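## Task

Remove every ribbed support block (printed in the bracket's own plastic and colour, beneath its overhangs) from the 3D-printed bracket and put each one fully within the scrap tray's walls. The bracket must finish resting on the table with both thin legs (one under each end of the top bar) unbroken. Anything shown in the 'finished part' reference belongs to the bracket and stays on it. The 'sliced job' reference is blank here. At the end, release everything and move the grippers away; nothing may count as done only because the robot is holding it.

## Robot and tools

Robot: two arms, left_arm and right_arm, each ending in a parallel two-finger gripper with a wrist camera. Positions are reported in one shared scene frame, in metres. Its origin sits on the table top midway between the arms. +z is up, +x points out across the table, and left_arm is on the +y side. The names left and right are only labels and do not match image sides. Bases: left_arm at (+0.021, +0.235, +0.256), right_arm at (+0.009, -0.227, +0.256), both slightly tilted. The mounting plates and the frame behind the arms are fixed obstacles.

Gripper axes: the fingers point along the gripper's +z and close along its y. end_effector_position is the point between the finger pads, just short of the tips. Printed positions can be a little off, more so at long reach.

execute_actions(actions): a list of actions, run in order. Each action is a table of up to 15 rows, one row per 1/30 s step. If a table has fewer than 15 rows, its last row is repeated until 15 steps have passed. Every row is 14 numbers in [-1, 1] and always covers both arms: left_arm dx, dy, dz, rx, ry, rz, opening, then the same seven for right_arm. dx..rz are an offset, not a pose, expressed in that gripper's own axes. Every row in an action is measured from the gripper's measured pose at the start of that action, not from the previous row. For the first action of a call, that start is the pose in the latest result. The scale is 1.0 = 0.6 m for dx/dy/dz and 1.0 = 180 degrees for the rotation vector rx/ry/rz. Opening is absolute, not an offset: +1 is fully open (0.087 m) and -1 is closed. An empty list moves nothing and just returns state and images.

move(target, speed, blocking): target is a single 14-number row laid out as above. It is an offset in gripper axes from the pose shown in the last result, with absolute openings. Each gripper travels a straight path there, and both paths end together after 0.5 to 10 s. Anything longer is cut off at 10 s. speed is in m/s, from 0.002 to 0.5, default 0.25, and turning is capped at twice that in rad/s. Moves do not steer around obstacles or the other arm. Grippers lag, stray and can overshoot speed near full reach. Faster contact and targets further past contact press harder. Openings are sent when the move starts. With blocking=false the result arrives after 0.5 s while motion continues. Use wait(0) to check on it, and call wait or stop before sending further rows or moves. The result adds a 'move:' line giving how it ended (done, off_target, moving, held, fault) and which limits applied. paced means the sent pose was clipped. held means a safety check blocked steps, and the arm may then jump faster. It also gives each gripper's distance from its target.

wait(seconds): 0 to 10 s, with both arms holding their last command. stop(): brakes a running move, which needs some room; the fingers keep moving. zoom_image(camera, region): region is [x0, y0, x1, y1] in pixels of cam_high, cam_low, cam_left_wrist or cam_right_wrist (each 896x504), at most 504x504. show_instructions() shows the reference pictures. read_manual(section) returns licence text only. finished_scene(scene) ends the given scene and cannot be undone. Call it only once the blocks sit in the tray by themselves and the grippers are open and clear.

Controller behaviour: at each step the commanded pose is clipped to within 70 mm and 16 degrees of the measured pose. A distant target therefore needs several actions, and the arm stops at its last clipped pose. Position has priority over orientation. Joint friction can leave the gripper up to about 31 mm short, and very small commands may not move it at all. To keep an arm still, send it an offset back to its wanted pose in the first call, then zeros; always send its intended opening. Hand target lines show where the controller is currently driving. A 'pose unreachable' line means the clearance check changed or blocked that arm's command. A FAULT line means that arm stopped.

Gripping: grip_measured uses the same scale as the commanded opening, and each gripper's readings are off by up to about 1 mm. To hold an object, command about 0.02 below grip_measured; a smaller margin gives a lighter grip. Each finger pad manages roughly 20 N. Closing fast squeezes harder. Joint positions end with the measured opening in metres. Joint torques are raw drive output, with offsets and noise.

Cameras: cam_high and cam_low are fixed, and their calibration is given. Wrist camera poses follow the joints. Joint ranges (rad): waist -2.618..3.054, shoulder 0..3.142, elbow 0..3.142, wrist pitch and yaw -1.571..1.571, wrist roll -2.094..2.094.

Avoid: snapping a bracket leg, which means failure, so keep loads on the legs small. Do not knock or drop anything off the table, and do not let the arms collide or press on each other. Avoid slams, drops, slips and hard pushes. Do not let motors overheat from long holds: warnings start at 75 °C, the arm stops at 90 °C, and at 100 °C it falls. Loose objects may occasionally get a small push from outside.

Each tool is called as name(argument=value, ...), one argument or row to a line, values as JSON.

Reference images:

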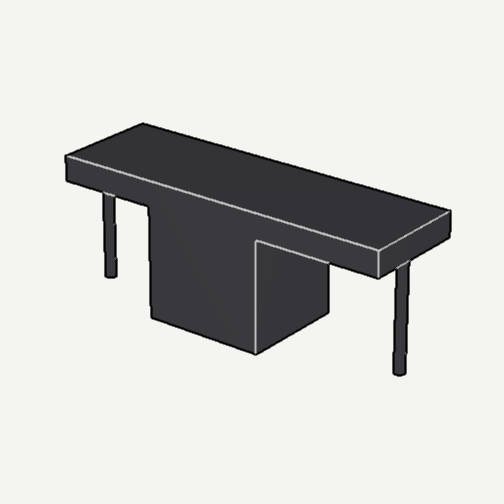

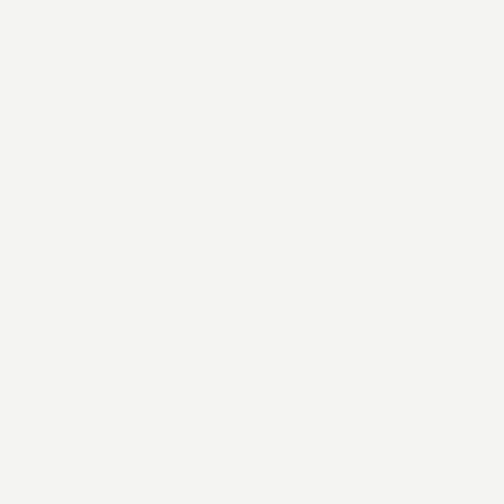

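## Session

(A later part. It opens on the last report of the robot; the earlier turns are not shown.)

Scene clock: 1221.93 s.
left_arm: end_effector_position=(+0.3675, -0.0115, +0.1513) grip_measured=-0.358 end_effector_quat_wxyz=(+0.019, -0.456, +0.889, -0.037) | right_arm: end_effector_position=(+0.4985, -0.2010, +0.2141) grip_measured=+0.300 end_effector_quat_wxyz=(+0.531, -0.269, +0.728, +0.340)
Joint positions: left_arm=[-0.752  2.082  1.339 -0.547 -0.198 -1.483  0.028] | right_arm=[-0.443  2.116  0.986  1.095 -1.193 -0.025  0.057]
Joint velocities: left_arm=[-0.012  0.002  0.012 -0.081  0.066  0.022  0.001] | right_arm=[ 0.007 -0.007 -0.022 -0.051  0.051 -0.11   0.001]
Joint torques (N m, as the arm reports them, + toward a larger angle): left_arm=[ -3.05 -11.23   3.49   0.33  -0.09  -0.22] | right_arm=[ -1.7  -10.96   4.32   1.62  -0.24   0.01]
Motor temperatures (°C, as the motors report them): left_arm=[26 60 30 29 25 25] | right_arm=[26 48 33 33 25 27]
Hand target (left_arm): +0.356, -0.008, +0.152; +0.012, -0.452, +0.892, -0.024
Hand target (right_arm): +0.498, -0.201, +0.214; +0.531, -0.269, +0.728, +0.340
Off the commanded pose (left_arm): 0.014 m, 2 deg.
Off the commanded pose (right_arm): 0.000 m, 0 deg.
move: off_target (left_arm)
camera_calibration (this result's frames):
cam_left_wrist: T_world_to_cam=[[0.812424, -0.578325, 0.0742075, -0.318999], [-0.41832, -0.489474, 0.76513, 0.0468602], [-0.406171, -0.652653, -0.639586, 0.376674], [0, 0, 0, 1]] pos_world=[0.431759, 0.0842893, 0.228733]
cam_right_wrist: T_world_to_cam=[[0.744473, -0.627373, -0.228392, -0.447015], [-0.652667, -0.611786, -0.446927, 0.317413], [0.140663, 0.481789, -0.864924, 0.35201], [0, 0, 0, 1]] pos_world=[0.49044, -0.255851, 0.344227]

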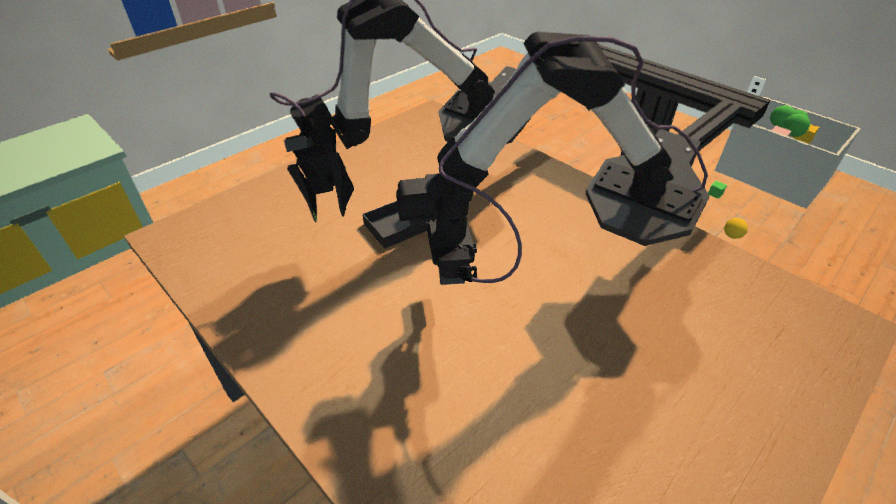

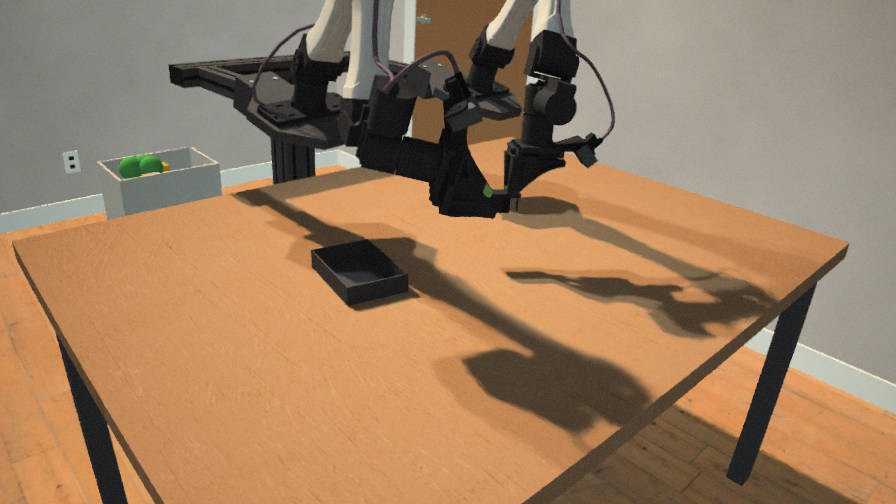

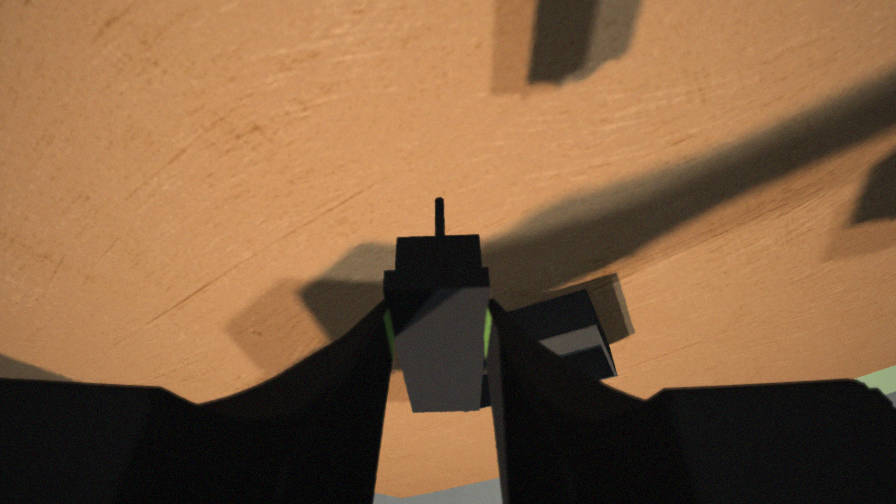

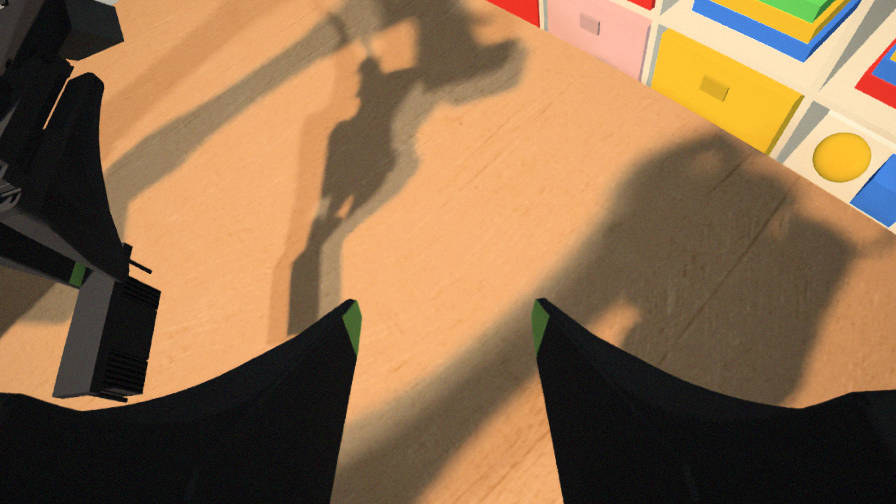

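move(
  target=[-0.0632, 0.0692, -0.03, 0, 0, 0.471, -0.42, 0, 0, 0, 0, 0, 0, 0.3],
  speed=0.2,
)

Scene clock: 1241.97 s.
left_arm: end_effector_position=(+0.3640, +0.0414, +0.1634) grip_measured=-0.358 end_effector_quat_wxyz=(+0.048, +0.252, +0.966, -0.018) | right_arm: end_effector_position=(+0.4985, -0.2010, +0.2141) grip_measured=+0.300 end_effector_quat_wxyz=(+0.531, -0.269, +0.728, +0.340)
Joint positions: left_arm=[-0.752  2.05   1.364 -0.581 -0.198 -0.021  0.028] | right_arm=[-0.443  2.116  0.986  1.095 -1.193 -0.025  0.057]
Joint velocities: left_arm=[ 0.012 -0.017 -0.002  0.007 -0.051  0.066 -0.   ] | right_arm=[-0.012 -0.002 -0.007  0.007  0.037  0.022 -0.001]
Joint torques (N m, as the arm reports them, + toward a larger angle): left_arm=[ -2.95 -11.36   4.19   0.42   0.04  -0.09] | right_arm=[ -1.58 -10.96   4.33   1.64  -0.26   0.01]
Motor temperatures (°C, as the motors report them): left_arm=[26 62 30 28 25 25] | right_arm=[26 49 32 33 25 27]
Hand target (left_arm): +0.355, +0.044, +0.166; +0.038, +0.263, +0.964, -0.015
Hand target (right_arm): +0.498, -0.201, +0.214; +0.531, -0.269, +0.728, +0.340
Off the commanded pose (left_arm): 0.010 m, 2 deg.
Off the commanded pose (right_arm): 0.000 m, 0 deg.
move: done
camera_calibration (this result's frames):
cam_left_wrist: T_world_to_cam=[[-0.484531, -0.87477, 0.00278806, 0.209616], [-0.626377, 0.349168, 0.696946, 0.114156], [-0.610641, 0.335945, -0.717118, 0.463702], [0, 0, 0, 1]] pos_world=[0.456226, -0.0122721, 0.252384]
cam_right_wrist: T_world_to_cam=[[0.744473, -0.627373, -0.228392, -0.447015], [-0.652667, -0.611786, -0.446927, 0.317413], [0.140663, 0.481789, -0.864924, 0.35201], [0, 0, 0, 1]] pos_world=[0.49044, -0.255851, 0.344227]

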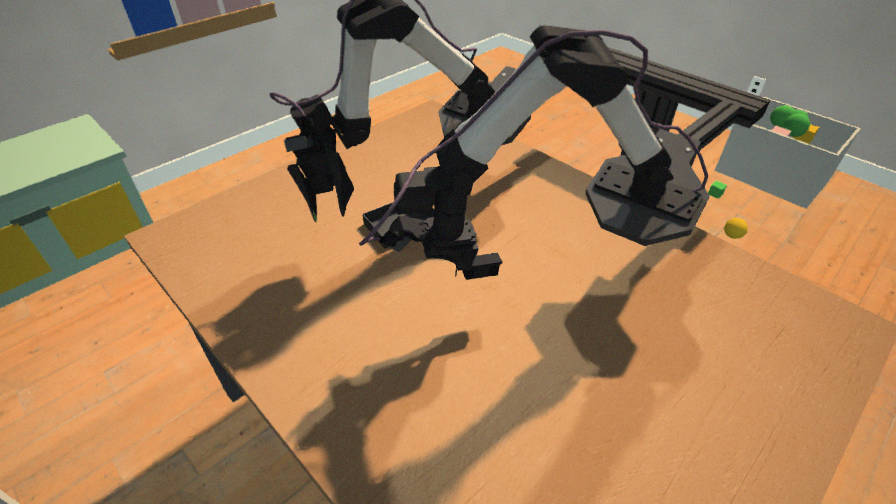

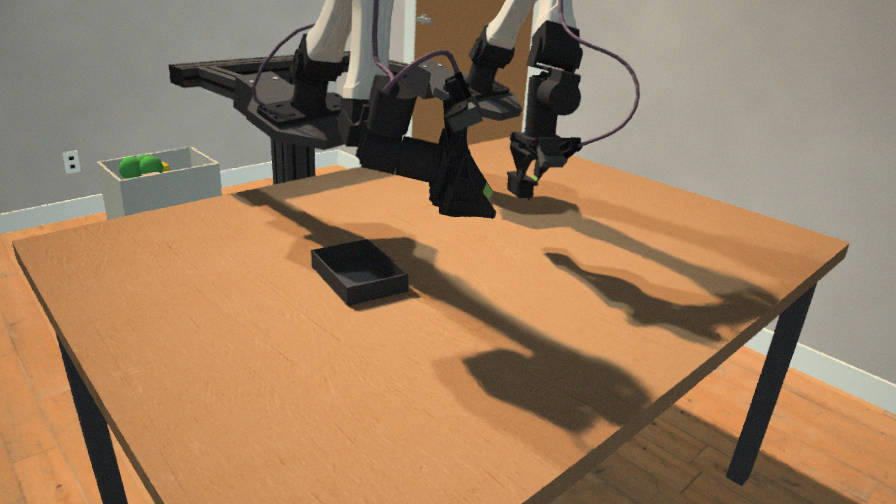

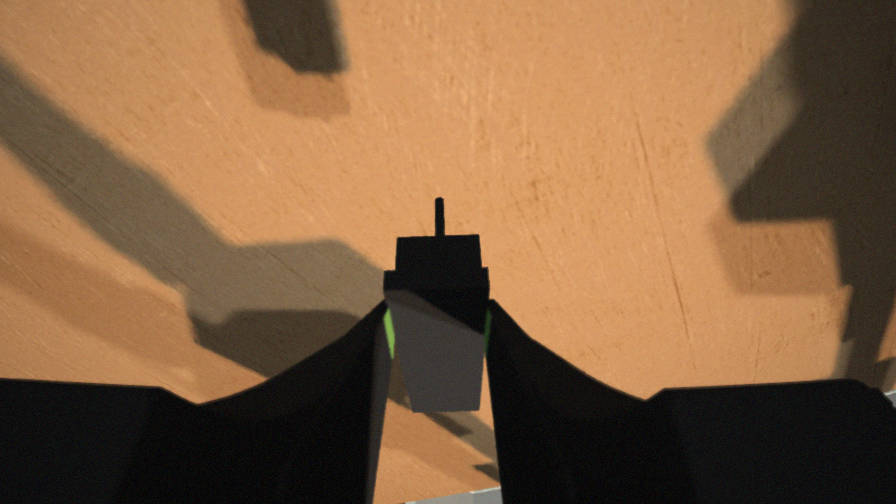

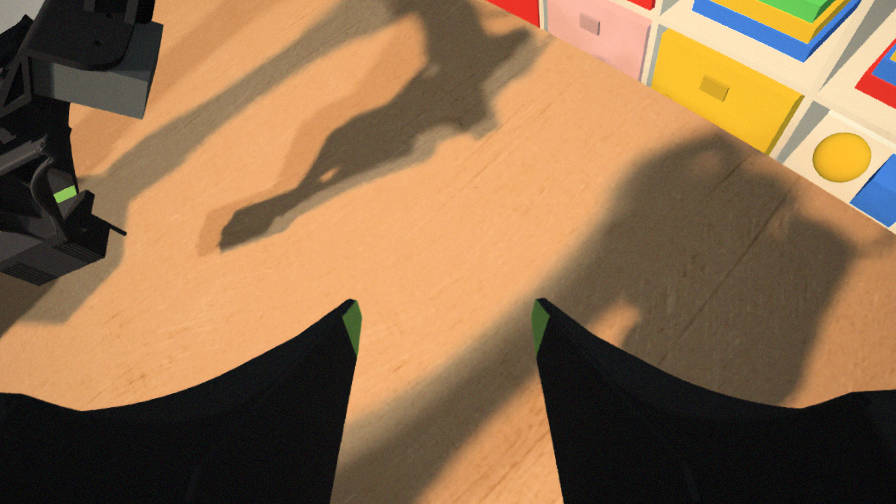

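move(
  target=[-0.177, 0.1382, 0.0115, 0.0664, -0.2039, -0.0722, -0.42, 0, 0, 0, 0, 0, 0, 0.3],
  speed=0.15,
)

Scene clock: 1256.20 s.
left_arm: end_effector_position=(+0.5097, +0.0586, +0.1844) grip_measured=-0.358 end_effector_quat_wxyz=(+0.338, +0.135, +0.911, -0.197) | right_arm: end_effector_position=(+0.4985, -0.2010, +0.2141) grip_measured=+0.300 end_effector_quat_wxyz=(+0.531, -0.269, +0.728, +0.340)
Joint positions: left_arm=[-0.46   1.976  1.181  0.208  0.189  0.01   0.028] | right_arm=[-0.443  2.116  0.986  1.095 -1.193 -0.025  0.057]
Joint velocities: left_arm=[-0.012  0.027  0.002 -0.007  0.066  0.007 -0.001] | right_arm=[ 0.002  0.007  0.002  0.022  0.095 -0.081  0.   ]
Joint torques (N m, as the arm reports them, + toward a larger angle): left_arm=[-0.24 -8.92  3.98  1.68  0.31 -0.2 ] | right_arm=[ -1.67 -10.92   4.29   1.66  -0.25  -0.01]
Motor temperatures (°C, as the motors report them): left_arm=[26 63 30 28 25 25] | right_arm=[26 50 32 34 25 27]
Hand target (left_arm): +0.498, +0.062, +0.167; +0.319, +0.129, +0.917, -0.199
Hand target (right_arm): +0.498, -0.201, +0.214; +0.531, -0.269, +0.728, +0.340
Off the commanded pose (left_arm): 0.022 m, 2 deg.
Off the commanded pose (right_arm): 0.000 m, 0 deg.
move: off_target (left_arm)
camera_calibration (this result's frames):
cam_left_wrist: T_world_to_cam=[[-0.370167, -0.890063, 0.266015, 0.189211], [-0.906417, 0.408766, 0.106392, 0.432875], [-0.203433, -0.201738, -0.95808, 0.430267], [0, 0, 0, 1]] pos_world=[0.549935, 0.0782669, 0.315843]
cam_right_wrist: T_world_to_cam=[[0.744473, -0.627373, -0.228392, -0.447015], [-0.652667, -0.611786, -0.446927, 0.317413], [0.140663, 0.481789, -0.864924, 0.35201], [0, 0, 0, 1]] pos_world=[0.49044, -0.255851, 0.344227]

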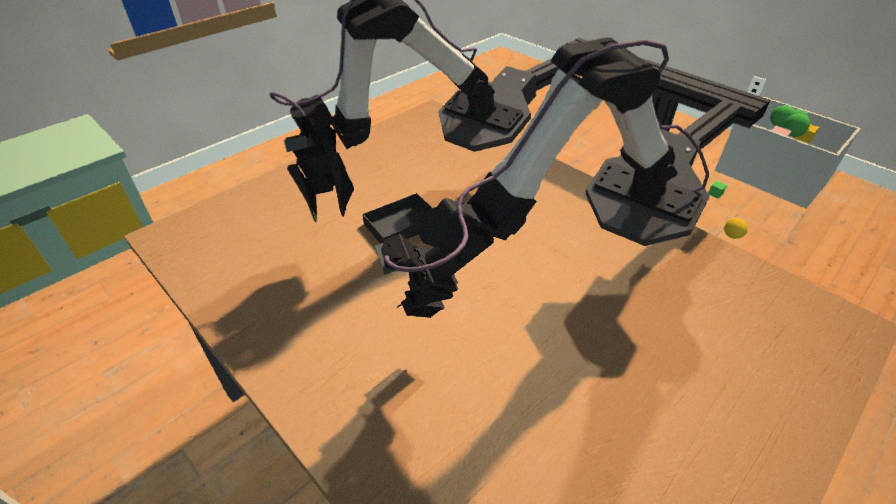

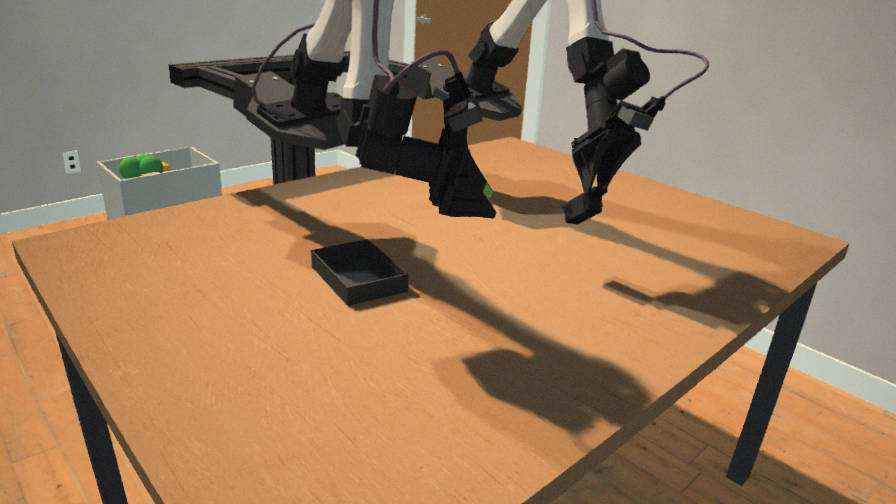

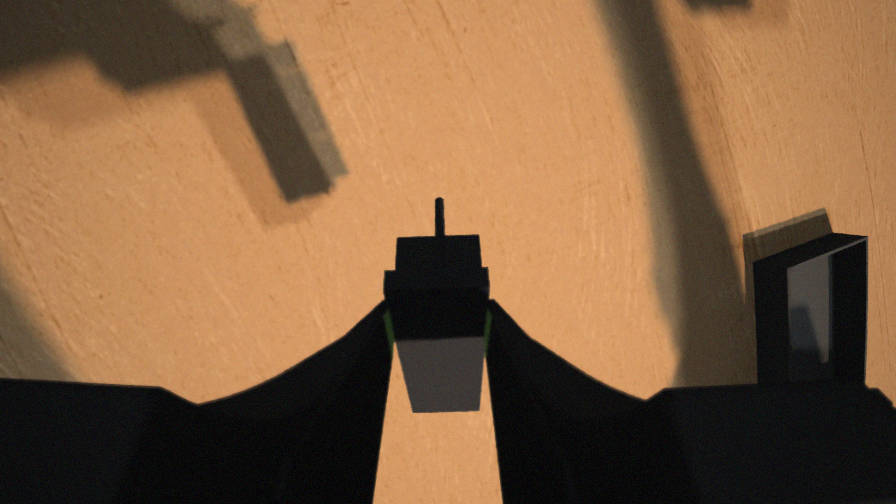

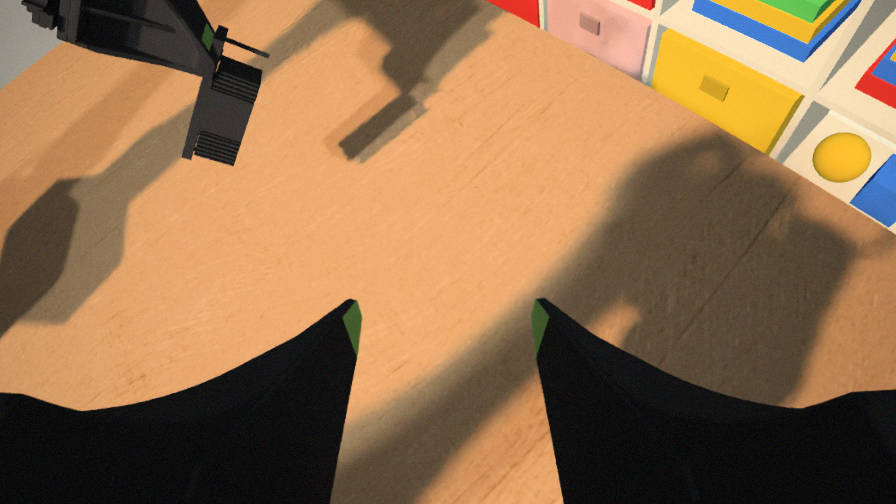

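move(
  target=[-0.0235, -0.0388, -0.0107, 0.1446, -0.1727, 0.0745, -0.42, 0, 0, 0, 0, 0, 0, 0.3],
  speed=0.15,
)

Scene clock: 1267.73 s.
left_arm: end_effector_position=(+0.5138, +0.0357, +0.2169) grip_measured=-0.358 end_effector_quat_wxyz=(+0.557, +0.259, +0.692, -0.380) | right_arm: end_effector_position=(+0.4985, -0.2010, +0.2141) grip_measured=+0.300 end_effector_quat_wxyz=(+0.531, -0.269, +0.728, +0.340)
Joint positions: left_arm=[-0.331  2.184  0.968  1.237  0.794  0.009  0.028] | right_arm=[-0.443  2.116  0.986  1.095 -1.193 -0.025  0.057]
Joint velocities: left_arm=[ 0.002 -0.002 -0.012  0.081 -0.037 -0.051  0.   ] | right_arm=[-0.012  0.007 -0.017  0.037 -0.022  0.007 -0.   ]
Joint torques (N m, as the arm reports them, + toward a larger angle): left_arm=[ 0.37 -8.44  2.74  1.96  0.29 -0.22] | right_arm=[ -1.69 -10.95   4.2    1.63  -0.26   0.  ]
Motor temperatures (°C, as the motors report them): left_arm=[26 61 30 31 25 25] | right_arm=[25 50 32 34 25 27]
Hand target (left_arm): +0.507, +0.040, +0.204; +0.546, +0.253, +0.700, -0.384
Hand target (right_arm): +0.498, -0.201, +0.214; +0.531, -0.269, +0.728, +0.340
Off the commanded pose (left_arm): 0.014 m, 2 deg.
Off the commanded pose (right_arm): 0.000 m, 0 deg.
move: off_target (left_arm)
camera_calibration (this result's frames):
cam_left_wrist: T_world_to_cam=[[-0.775699, -0.583339, 0.240845, 0.364562], [-0.604557, 0.577314, -0.548835, 0.423503], [0.181113, -0.571335, -0.800484, 0.239064], [0, 0, 0, 1]] pos_world=[0.495524, 0.104754, 0.335997]
cam_right_wrist: T_world_to_cam=[[0.744473, -0.627373, -0.228392, -0.447015], [-0.652667, -0.611786, -0.446927, 0.317413], [0.140663, 0.481789, -0.864924, 0.35201], [0, 0, 0, 1]] pos_world=[0.49044, -0.255851, 0.344227]

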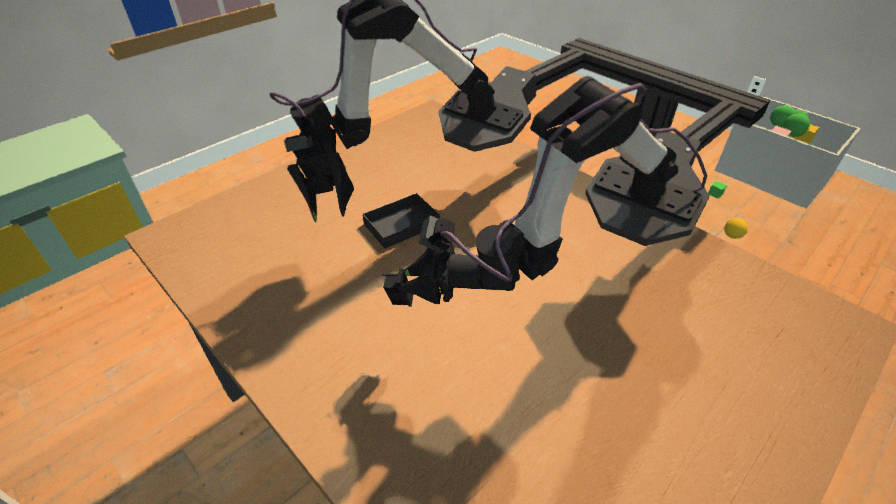

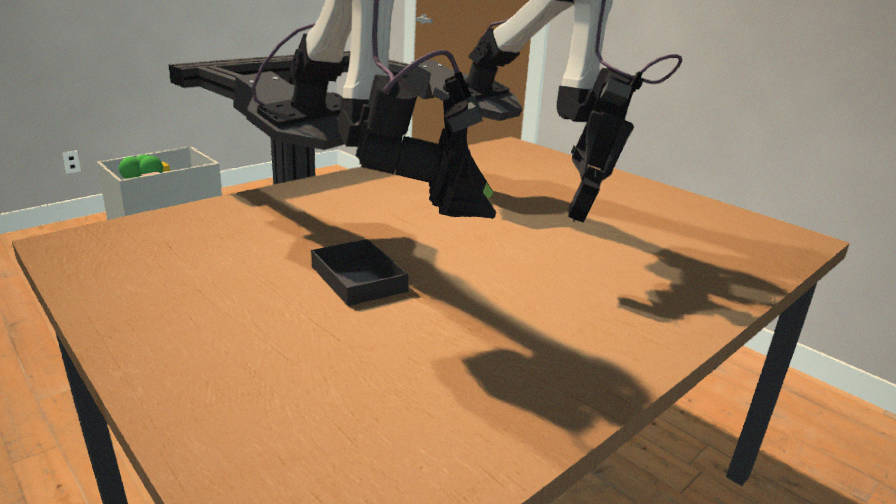

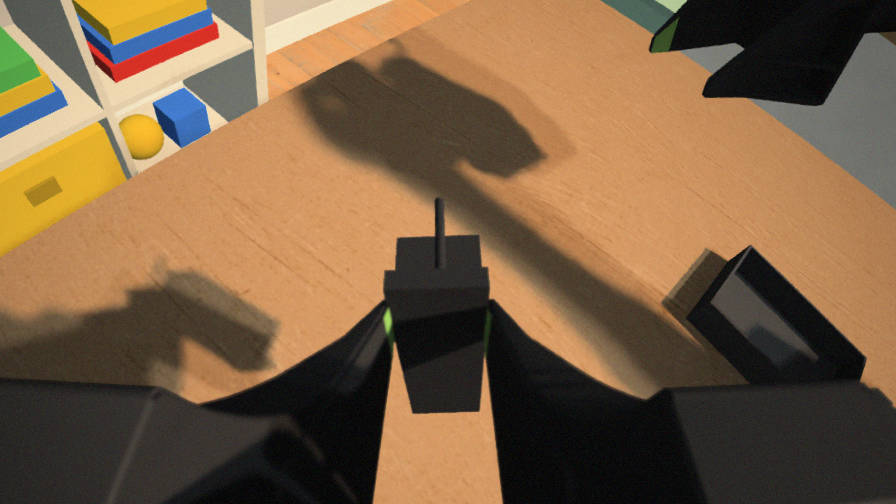

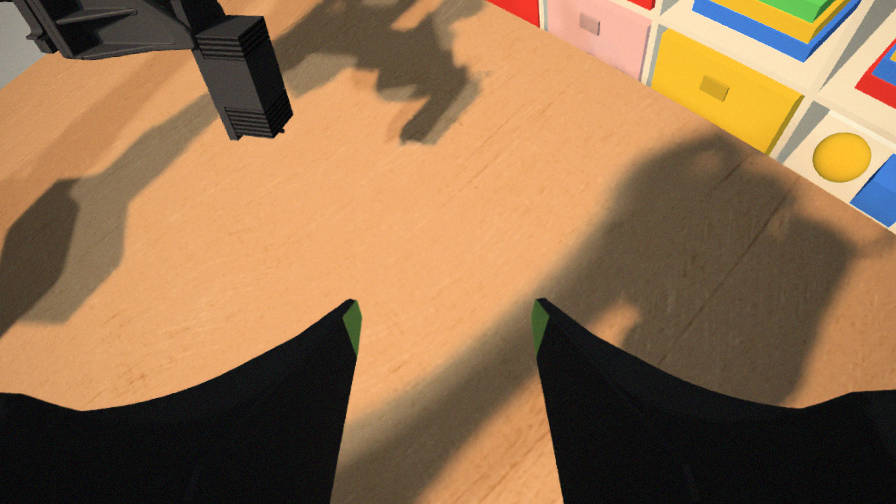

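move(
  target=[0, -0.1723, -0.0562, 0.2005, 0, 0, -0.42, 0, 0.078, -0.0106, -0.0859, 0, 0, 0.9],
  speed=0.15,
)

Scene clock: 1274.87 s.
left_arm: end_effector_position=(+0.4166, +0.0062, +0.2402) grip_measured=-0.358 end_effector_quat_wxyz=(+0.454, +0.416, +0.545, -0.569) | right_arm: end_effector_position=(+0.4575, -0.1772, +0.2180) grip_measured=+0.900 end_effector_quat_wxyz=(+0.486, -0.331, +0.681, +0.436)
Joint positions: left_arm=[-0.323  2.184  0.968  1.197  1.413  0.051  0.028] | right_arm=[-0.443  2.116  0.986  1.003 -1.454 -0.099  0.083]
Joint velocities: left_arm=[-0.002  0.002 -0.012 -0.007  0.037 -0.007  0.   ] | right_arm=[ 0.002  0.007  0.002 -0.007 -0.066 -0.051 -0.   ]
Joint torques (N m, as the arm reports them, + toward a larger angle): left_arm=[ -1.69 -10.87   3.65   1.27   0.34  -0.12] | right_arm=[ -1.56 -12.2    4.55   1.29  -0.44  -0.05]
Motor temperatures (°C, as the motors report them): left_arm=[26 61 30 32 25 25] | right_arm=[26 50 32 34 25 27]
Hand target (left_arm): +0.413, +0.004, +0.244; +0.448, +0.419, +0.541, -0.575
Hand target (right_arm): +0.459, -0.177, +0.224; +0.488, -0.338, +0.677, +0.435
Off the commanded pose (left_arm): 0.006 m, 1 deg.
Off the commanded pose (right_arm): 0.008 m, 1 deg.
move: done
camera_calibration (this result's frames):
cam_left_wrist: T_world_to_cam=[[-0.969046, -0.0138339, 0.246493, 0.342059], [-0.179581, 0.724633, -0.665325, 0.244614], [-0.169413, -0.688996, -0.704687, 0.382189], [0, 0, 0, 1]] pos_world=[0.440147, 0.0908035, 0.347757]
cam_right_wrist: T_world_to_cam=[[0.86722, -0.404848, -0.289875, -0.404], [-0.497809, -0.7175, -0.487216, 0.226149], [-0.010737, 0.566826, -0.823767, 0.425088], [0, 0, 0, 1]] pos_world=[0.4675, -0.242248, 0.343247]

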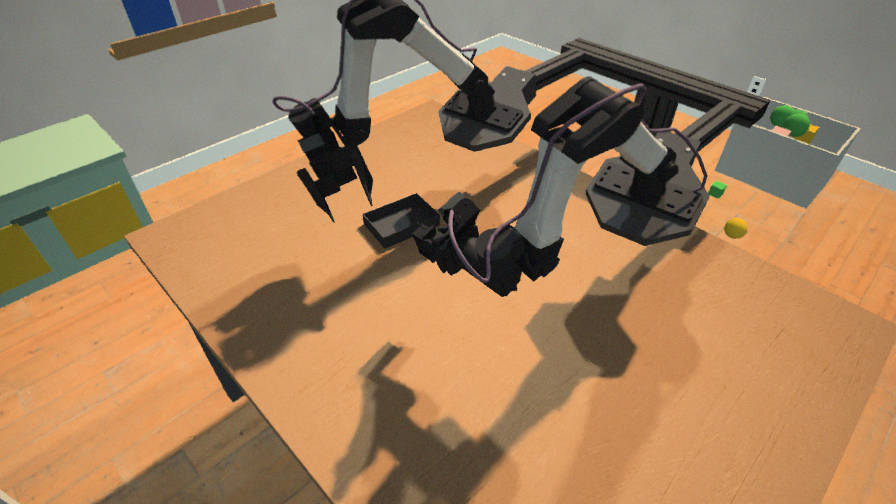

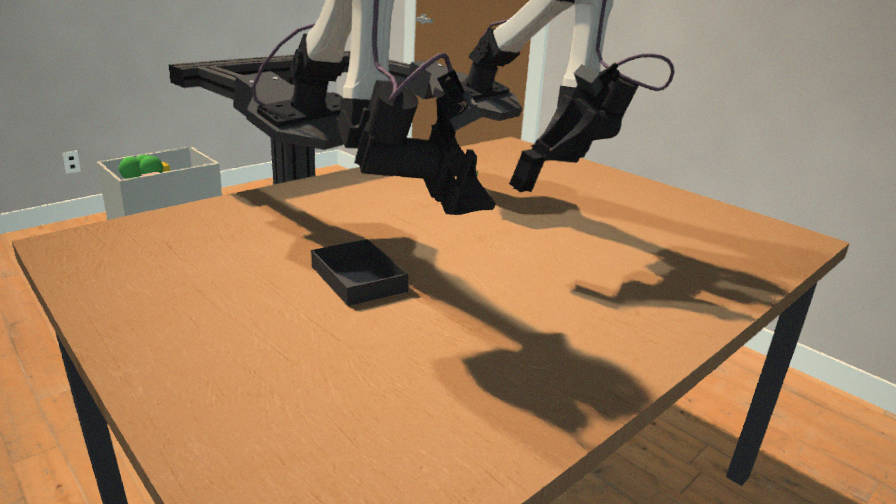

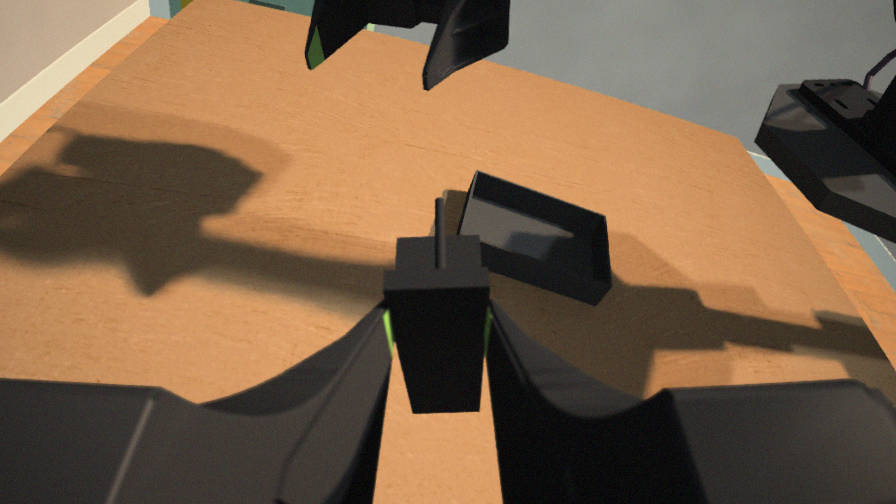

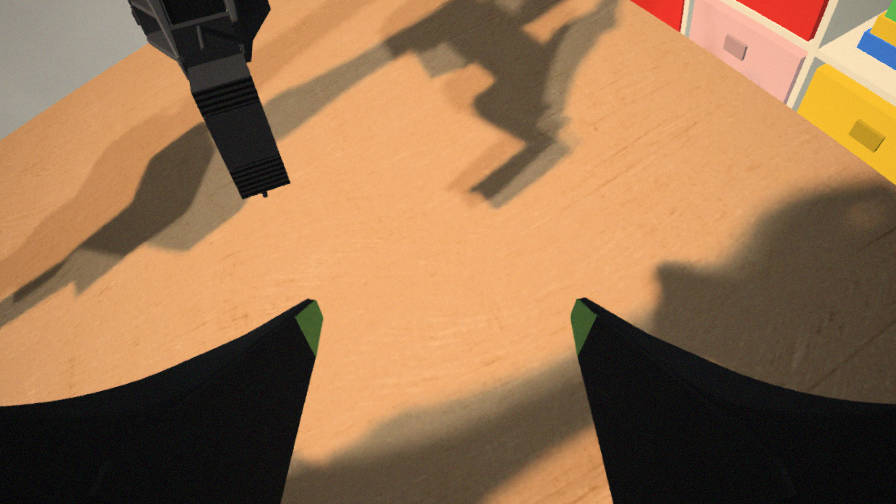

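move(
  target=[0, 0, 0, 0, 0, 0, -0.42, -0.0247, 0.108, 0.1582, -0.0908, 0.0073, -0.0229, 0.9],
  speed=0.08,
)

Scene clock: 1293.17 s.
left_arm: end_effector_position=(+0.4162, +0.0062, +0.2397) grip_measured=-0.358 end_effector_quat_wxyz=(+0.453, +0.417, +0.545, -0.569) | right_arm: end_effector_position=(+0.4346, -0.0677, +0.2277) grip_measured=+0.900 end_effector_quat_wxyz=(+0.438, -0.416, +0.615, +0.507)
Joint positions: left_arm=[-0.323  2.184  0.968  1.192  1.414  0.055  0.028] | right_arm=[-0.185  2.053  1.039  0.64  -1.46  -0.386  0.083]
Joint velocities: left_arm=[ 0.002 -0.012  0.002  0.037  0.037  0.022  0.001] | right_arm=[ 0.002 -0.002  0.022 -0.198  0.007 -0.139  0.   ]
Joint torques (N m, as the arm reports them, + toward a larger angle): left_arm=[-0.88 -9.95  3.59  1.51  0.22 -0.18] | right_arm=[ -0.04 -11.95   6.61   1.18  -0.55  -0.07]
Motor temperatures (°C, as the motors report them): left_arm=[26 62 30 31 25 25] | right_arm=[25 52 32 34 25 27]
Hand target (left_arm): +0.417, +0.006, +0.240; +0.454, +0.416, +0.545, -0.569
Hand target (right_arm): +0.439, -0.064, +0.235; +0.442, -0.425, +0.607, +0.506
Off the commanded pose (left_arm): 0.001 m, 0 deg.
Off the commanded pose (right_arm): 0.011 m, 2 deg.
move: off_target (right_arm)
camera_calibration (this result's frames):
cam_left_wrist: T_world_to_cam=[[-0.968732, -0.0121813, 0.247809, 0.341249], [-0.179191, 0.72517, -0.664845, 0.243967], [-0.171605, -0.688462, -0.704678, 0.382713], [0, 0, 0, 1]] pos_world=[0.439971, 0.0907226, 0.347326]
cam_right_wrist: T_world_to_cam=[[0.949649, -0.145346, -0.277564, -0.358101], [-0.27734, -0.802118, -0.528856, 0.205993], [-0.145772, 0.579207, -0.802041, 0.425299], [0, 0, 0, 1]] pos_world=[0.459197, -0.133154, 0.350652]

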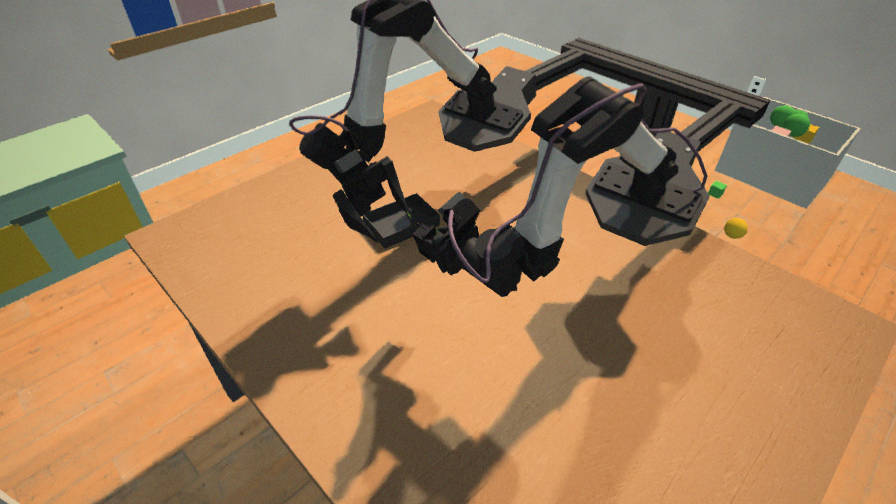

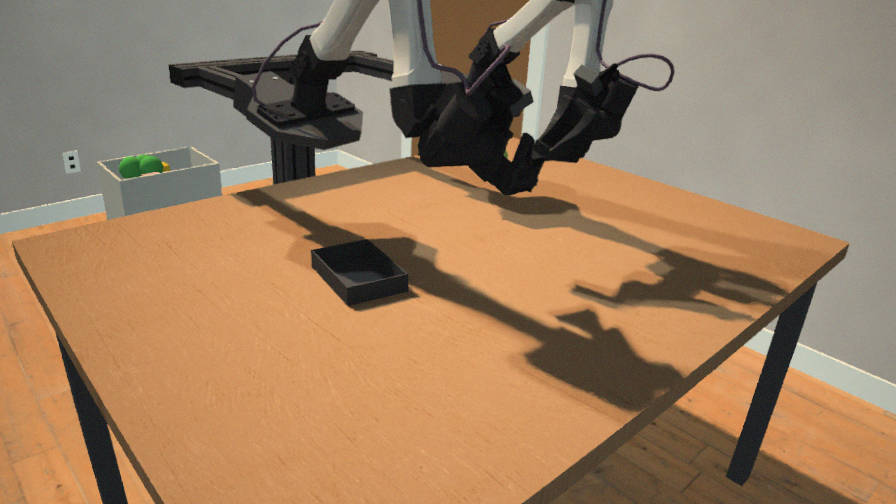

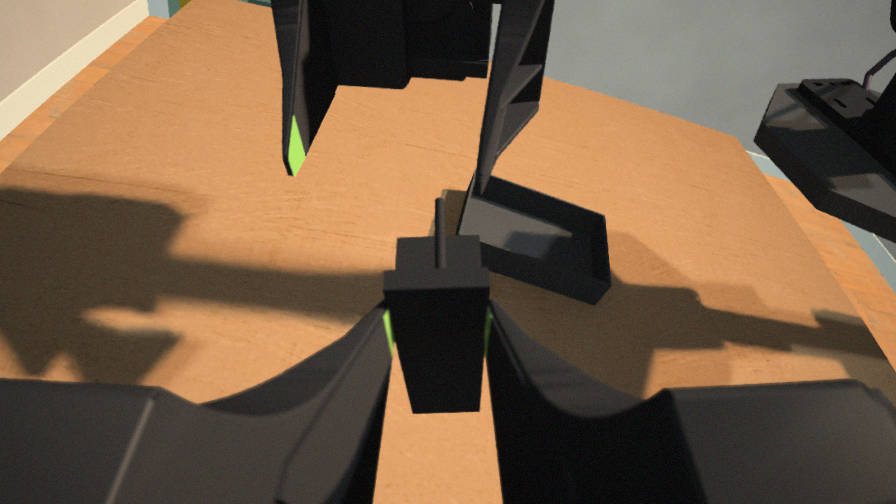

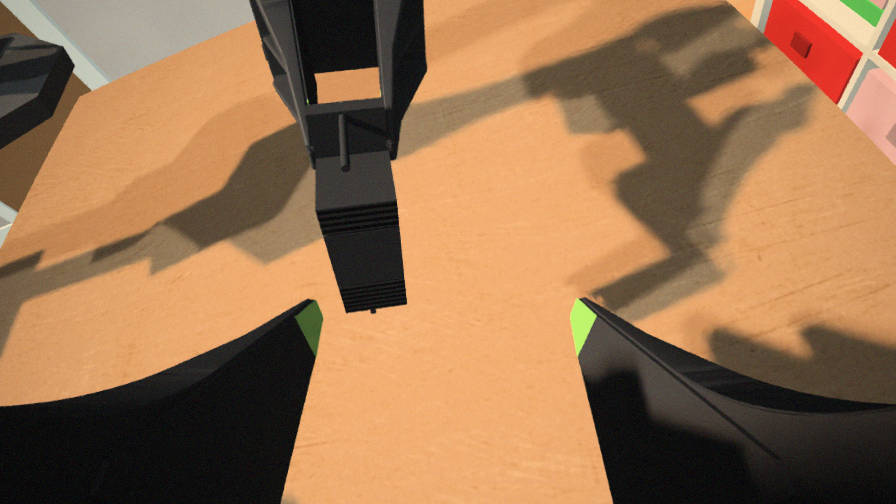

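move(
  target=[0, 0, 0, 0, 0, 0, -0.42, -0.019, -0.004, 0.0, 0, -0.004, 0, 0.9],
  speed=0.02,
)

Scene clock: 1312.83 s.
left_arm: end_effector_position=(+0.4162, +0.0062, +0.2397) grip_measured=-0.358 end_effector_quat_wxyz=(+0.453, +0.417, +0.545, -0.569) | right_arm: end_effector_position=(+0.4388, -0.0672, +0.2338) grip_measured=+0.900 end_effector_quat_wxyz=(+0.440, -0.412, +0.615, +0.509)
Joint positions: left_arm=[-0.323  2.184  0.968  1.192  1.414  0.055  0.028] | right_arm=[-0.185  2.052  1.04   0.711 -1.46  -0.308  0.083]
Joint velocities: left_arm=[ 0.002 -0.017 -0.012  0.051 -0.037  0.066 -0.001] | right_arm=[-0.002 -0.002 -0.007 -0.007 -0.007 -0.022 -0.   ]
Joint torques (N m, as the arm reports them, + toward a larger angle): left_arm=[-0.9  -9.87  3.62  1.49  0.27 -0.15] | right_arm=[ -0.9  -11.46   4.65   1.45  -0.53   0.1 ]
Motor temperatures (°C, as the motors report them): left_arm=[26 61 30 32 25 25] | right_arm=[25 53 33 33 26 27]
Hand target (left_arm): +0.416, +0.006, +0.240; +0.453, +0.417, +0.545, -0.569
Hand target (right_arm): +0.440, -0.067, +0.238; +0.442, -0.413, +0.612, +0.509
Off the commanded pose (left_arm): 0.000 m, 0 deg.
Off the commanded pose (right_arm): 0.004 m, 0 deg.
move: done
camera_calibration (this result's frames):
cam_left_wrist: T_world_to_cam=[[-0.968732, -0.0121813, 0.247809, 0.341249], [-0.179191, 0.72517, -0.664845, 0.243967], [-0.171605, -0.688462, -0.704678, 0.382713], [0, 0, 0, 1]] pos_world=[0.439971, 0.0907226, 0.347326]
cam_right_wrist: T_world_to_cam=[[0.947745, -0.148245, -0.282493, -0.358499], [-0.283645, -0.796863, -0.533437, 0.214927], [-0.146029, 0.58569, -0.797272, 0.430011], [0, 0, 0, 1]] pos_world=[0.463523, -0.133732, 0.356212]

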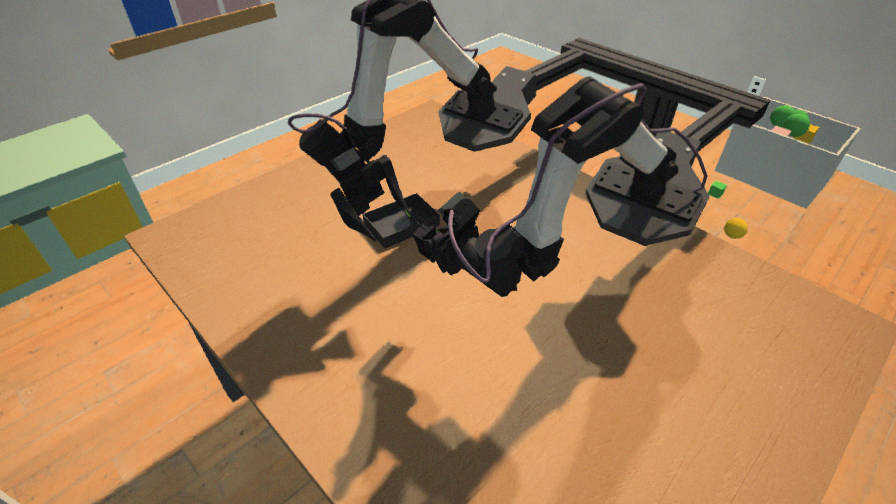

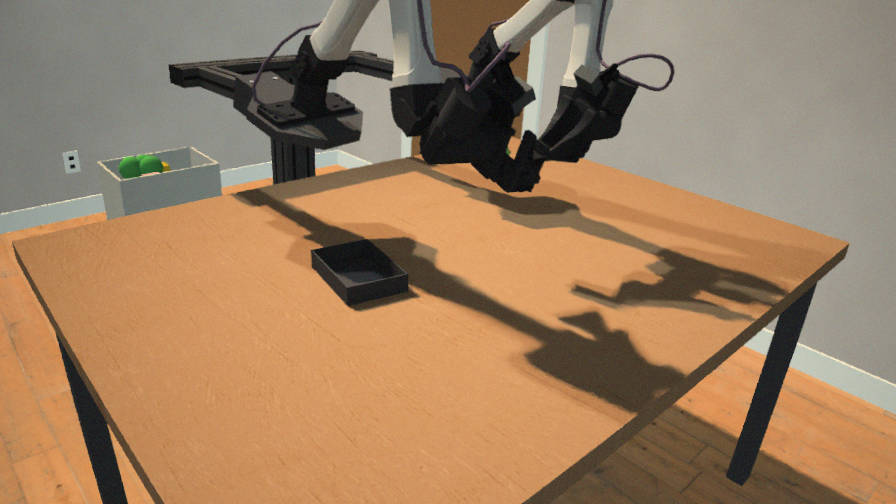

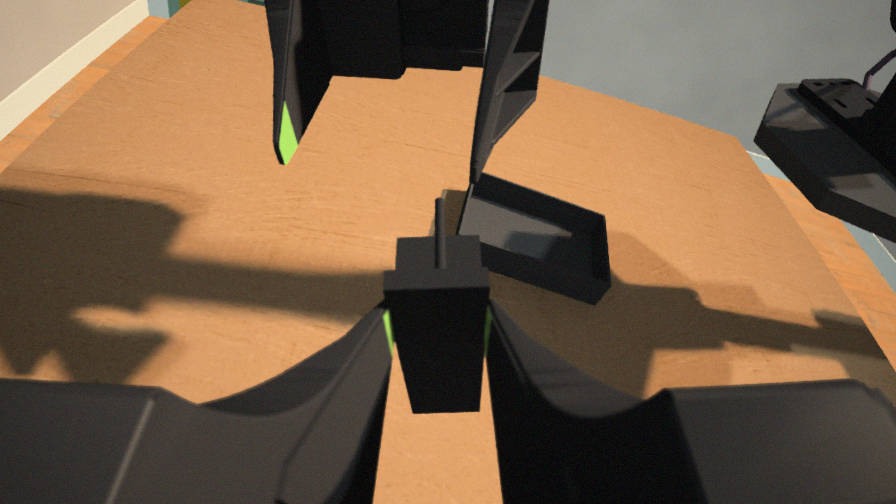

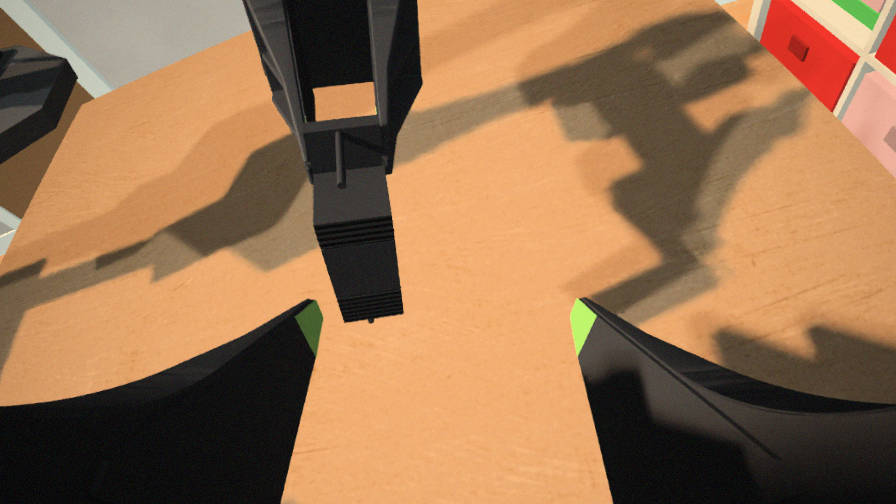

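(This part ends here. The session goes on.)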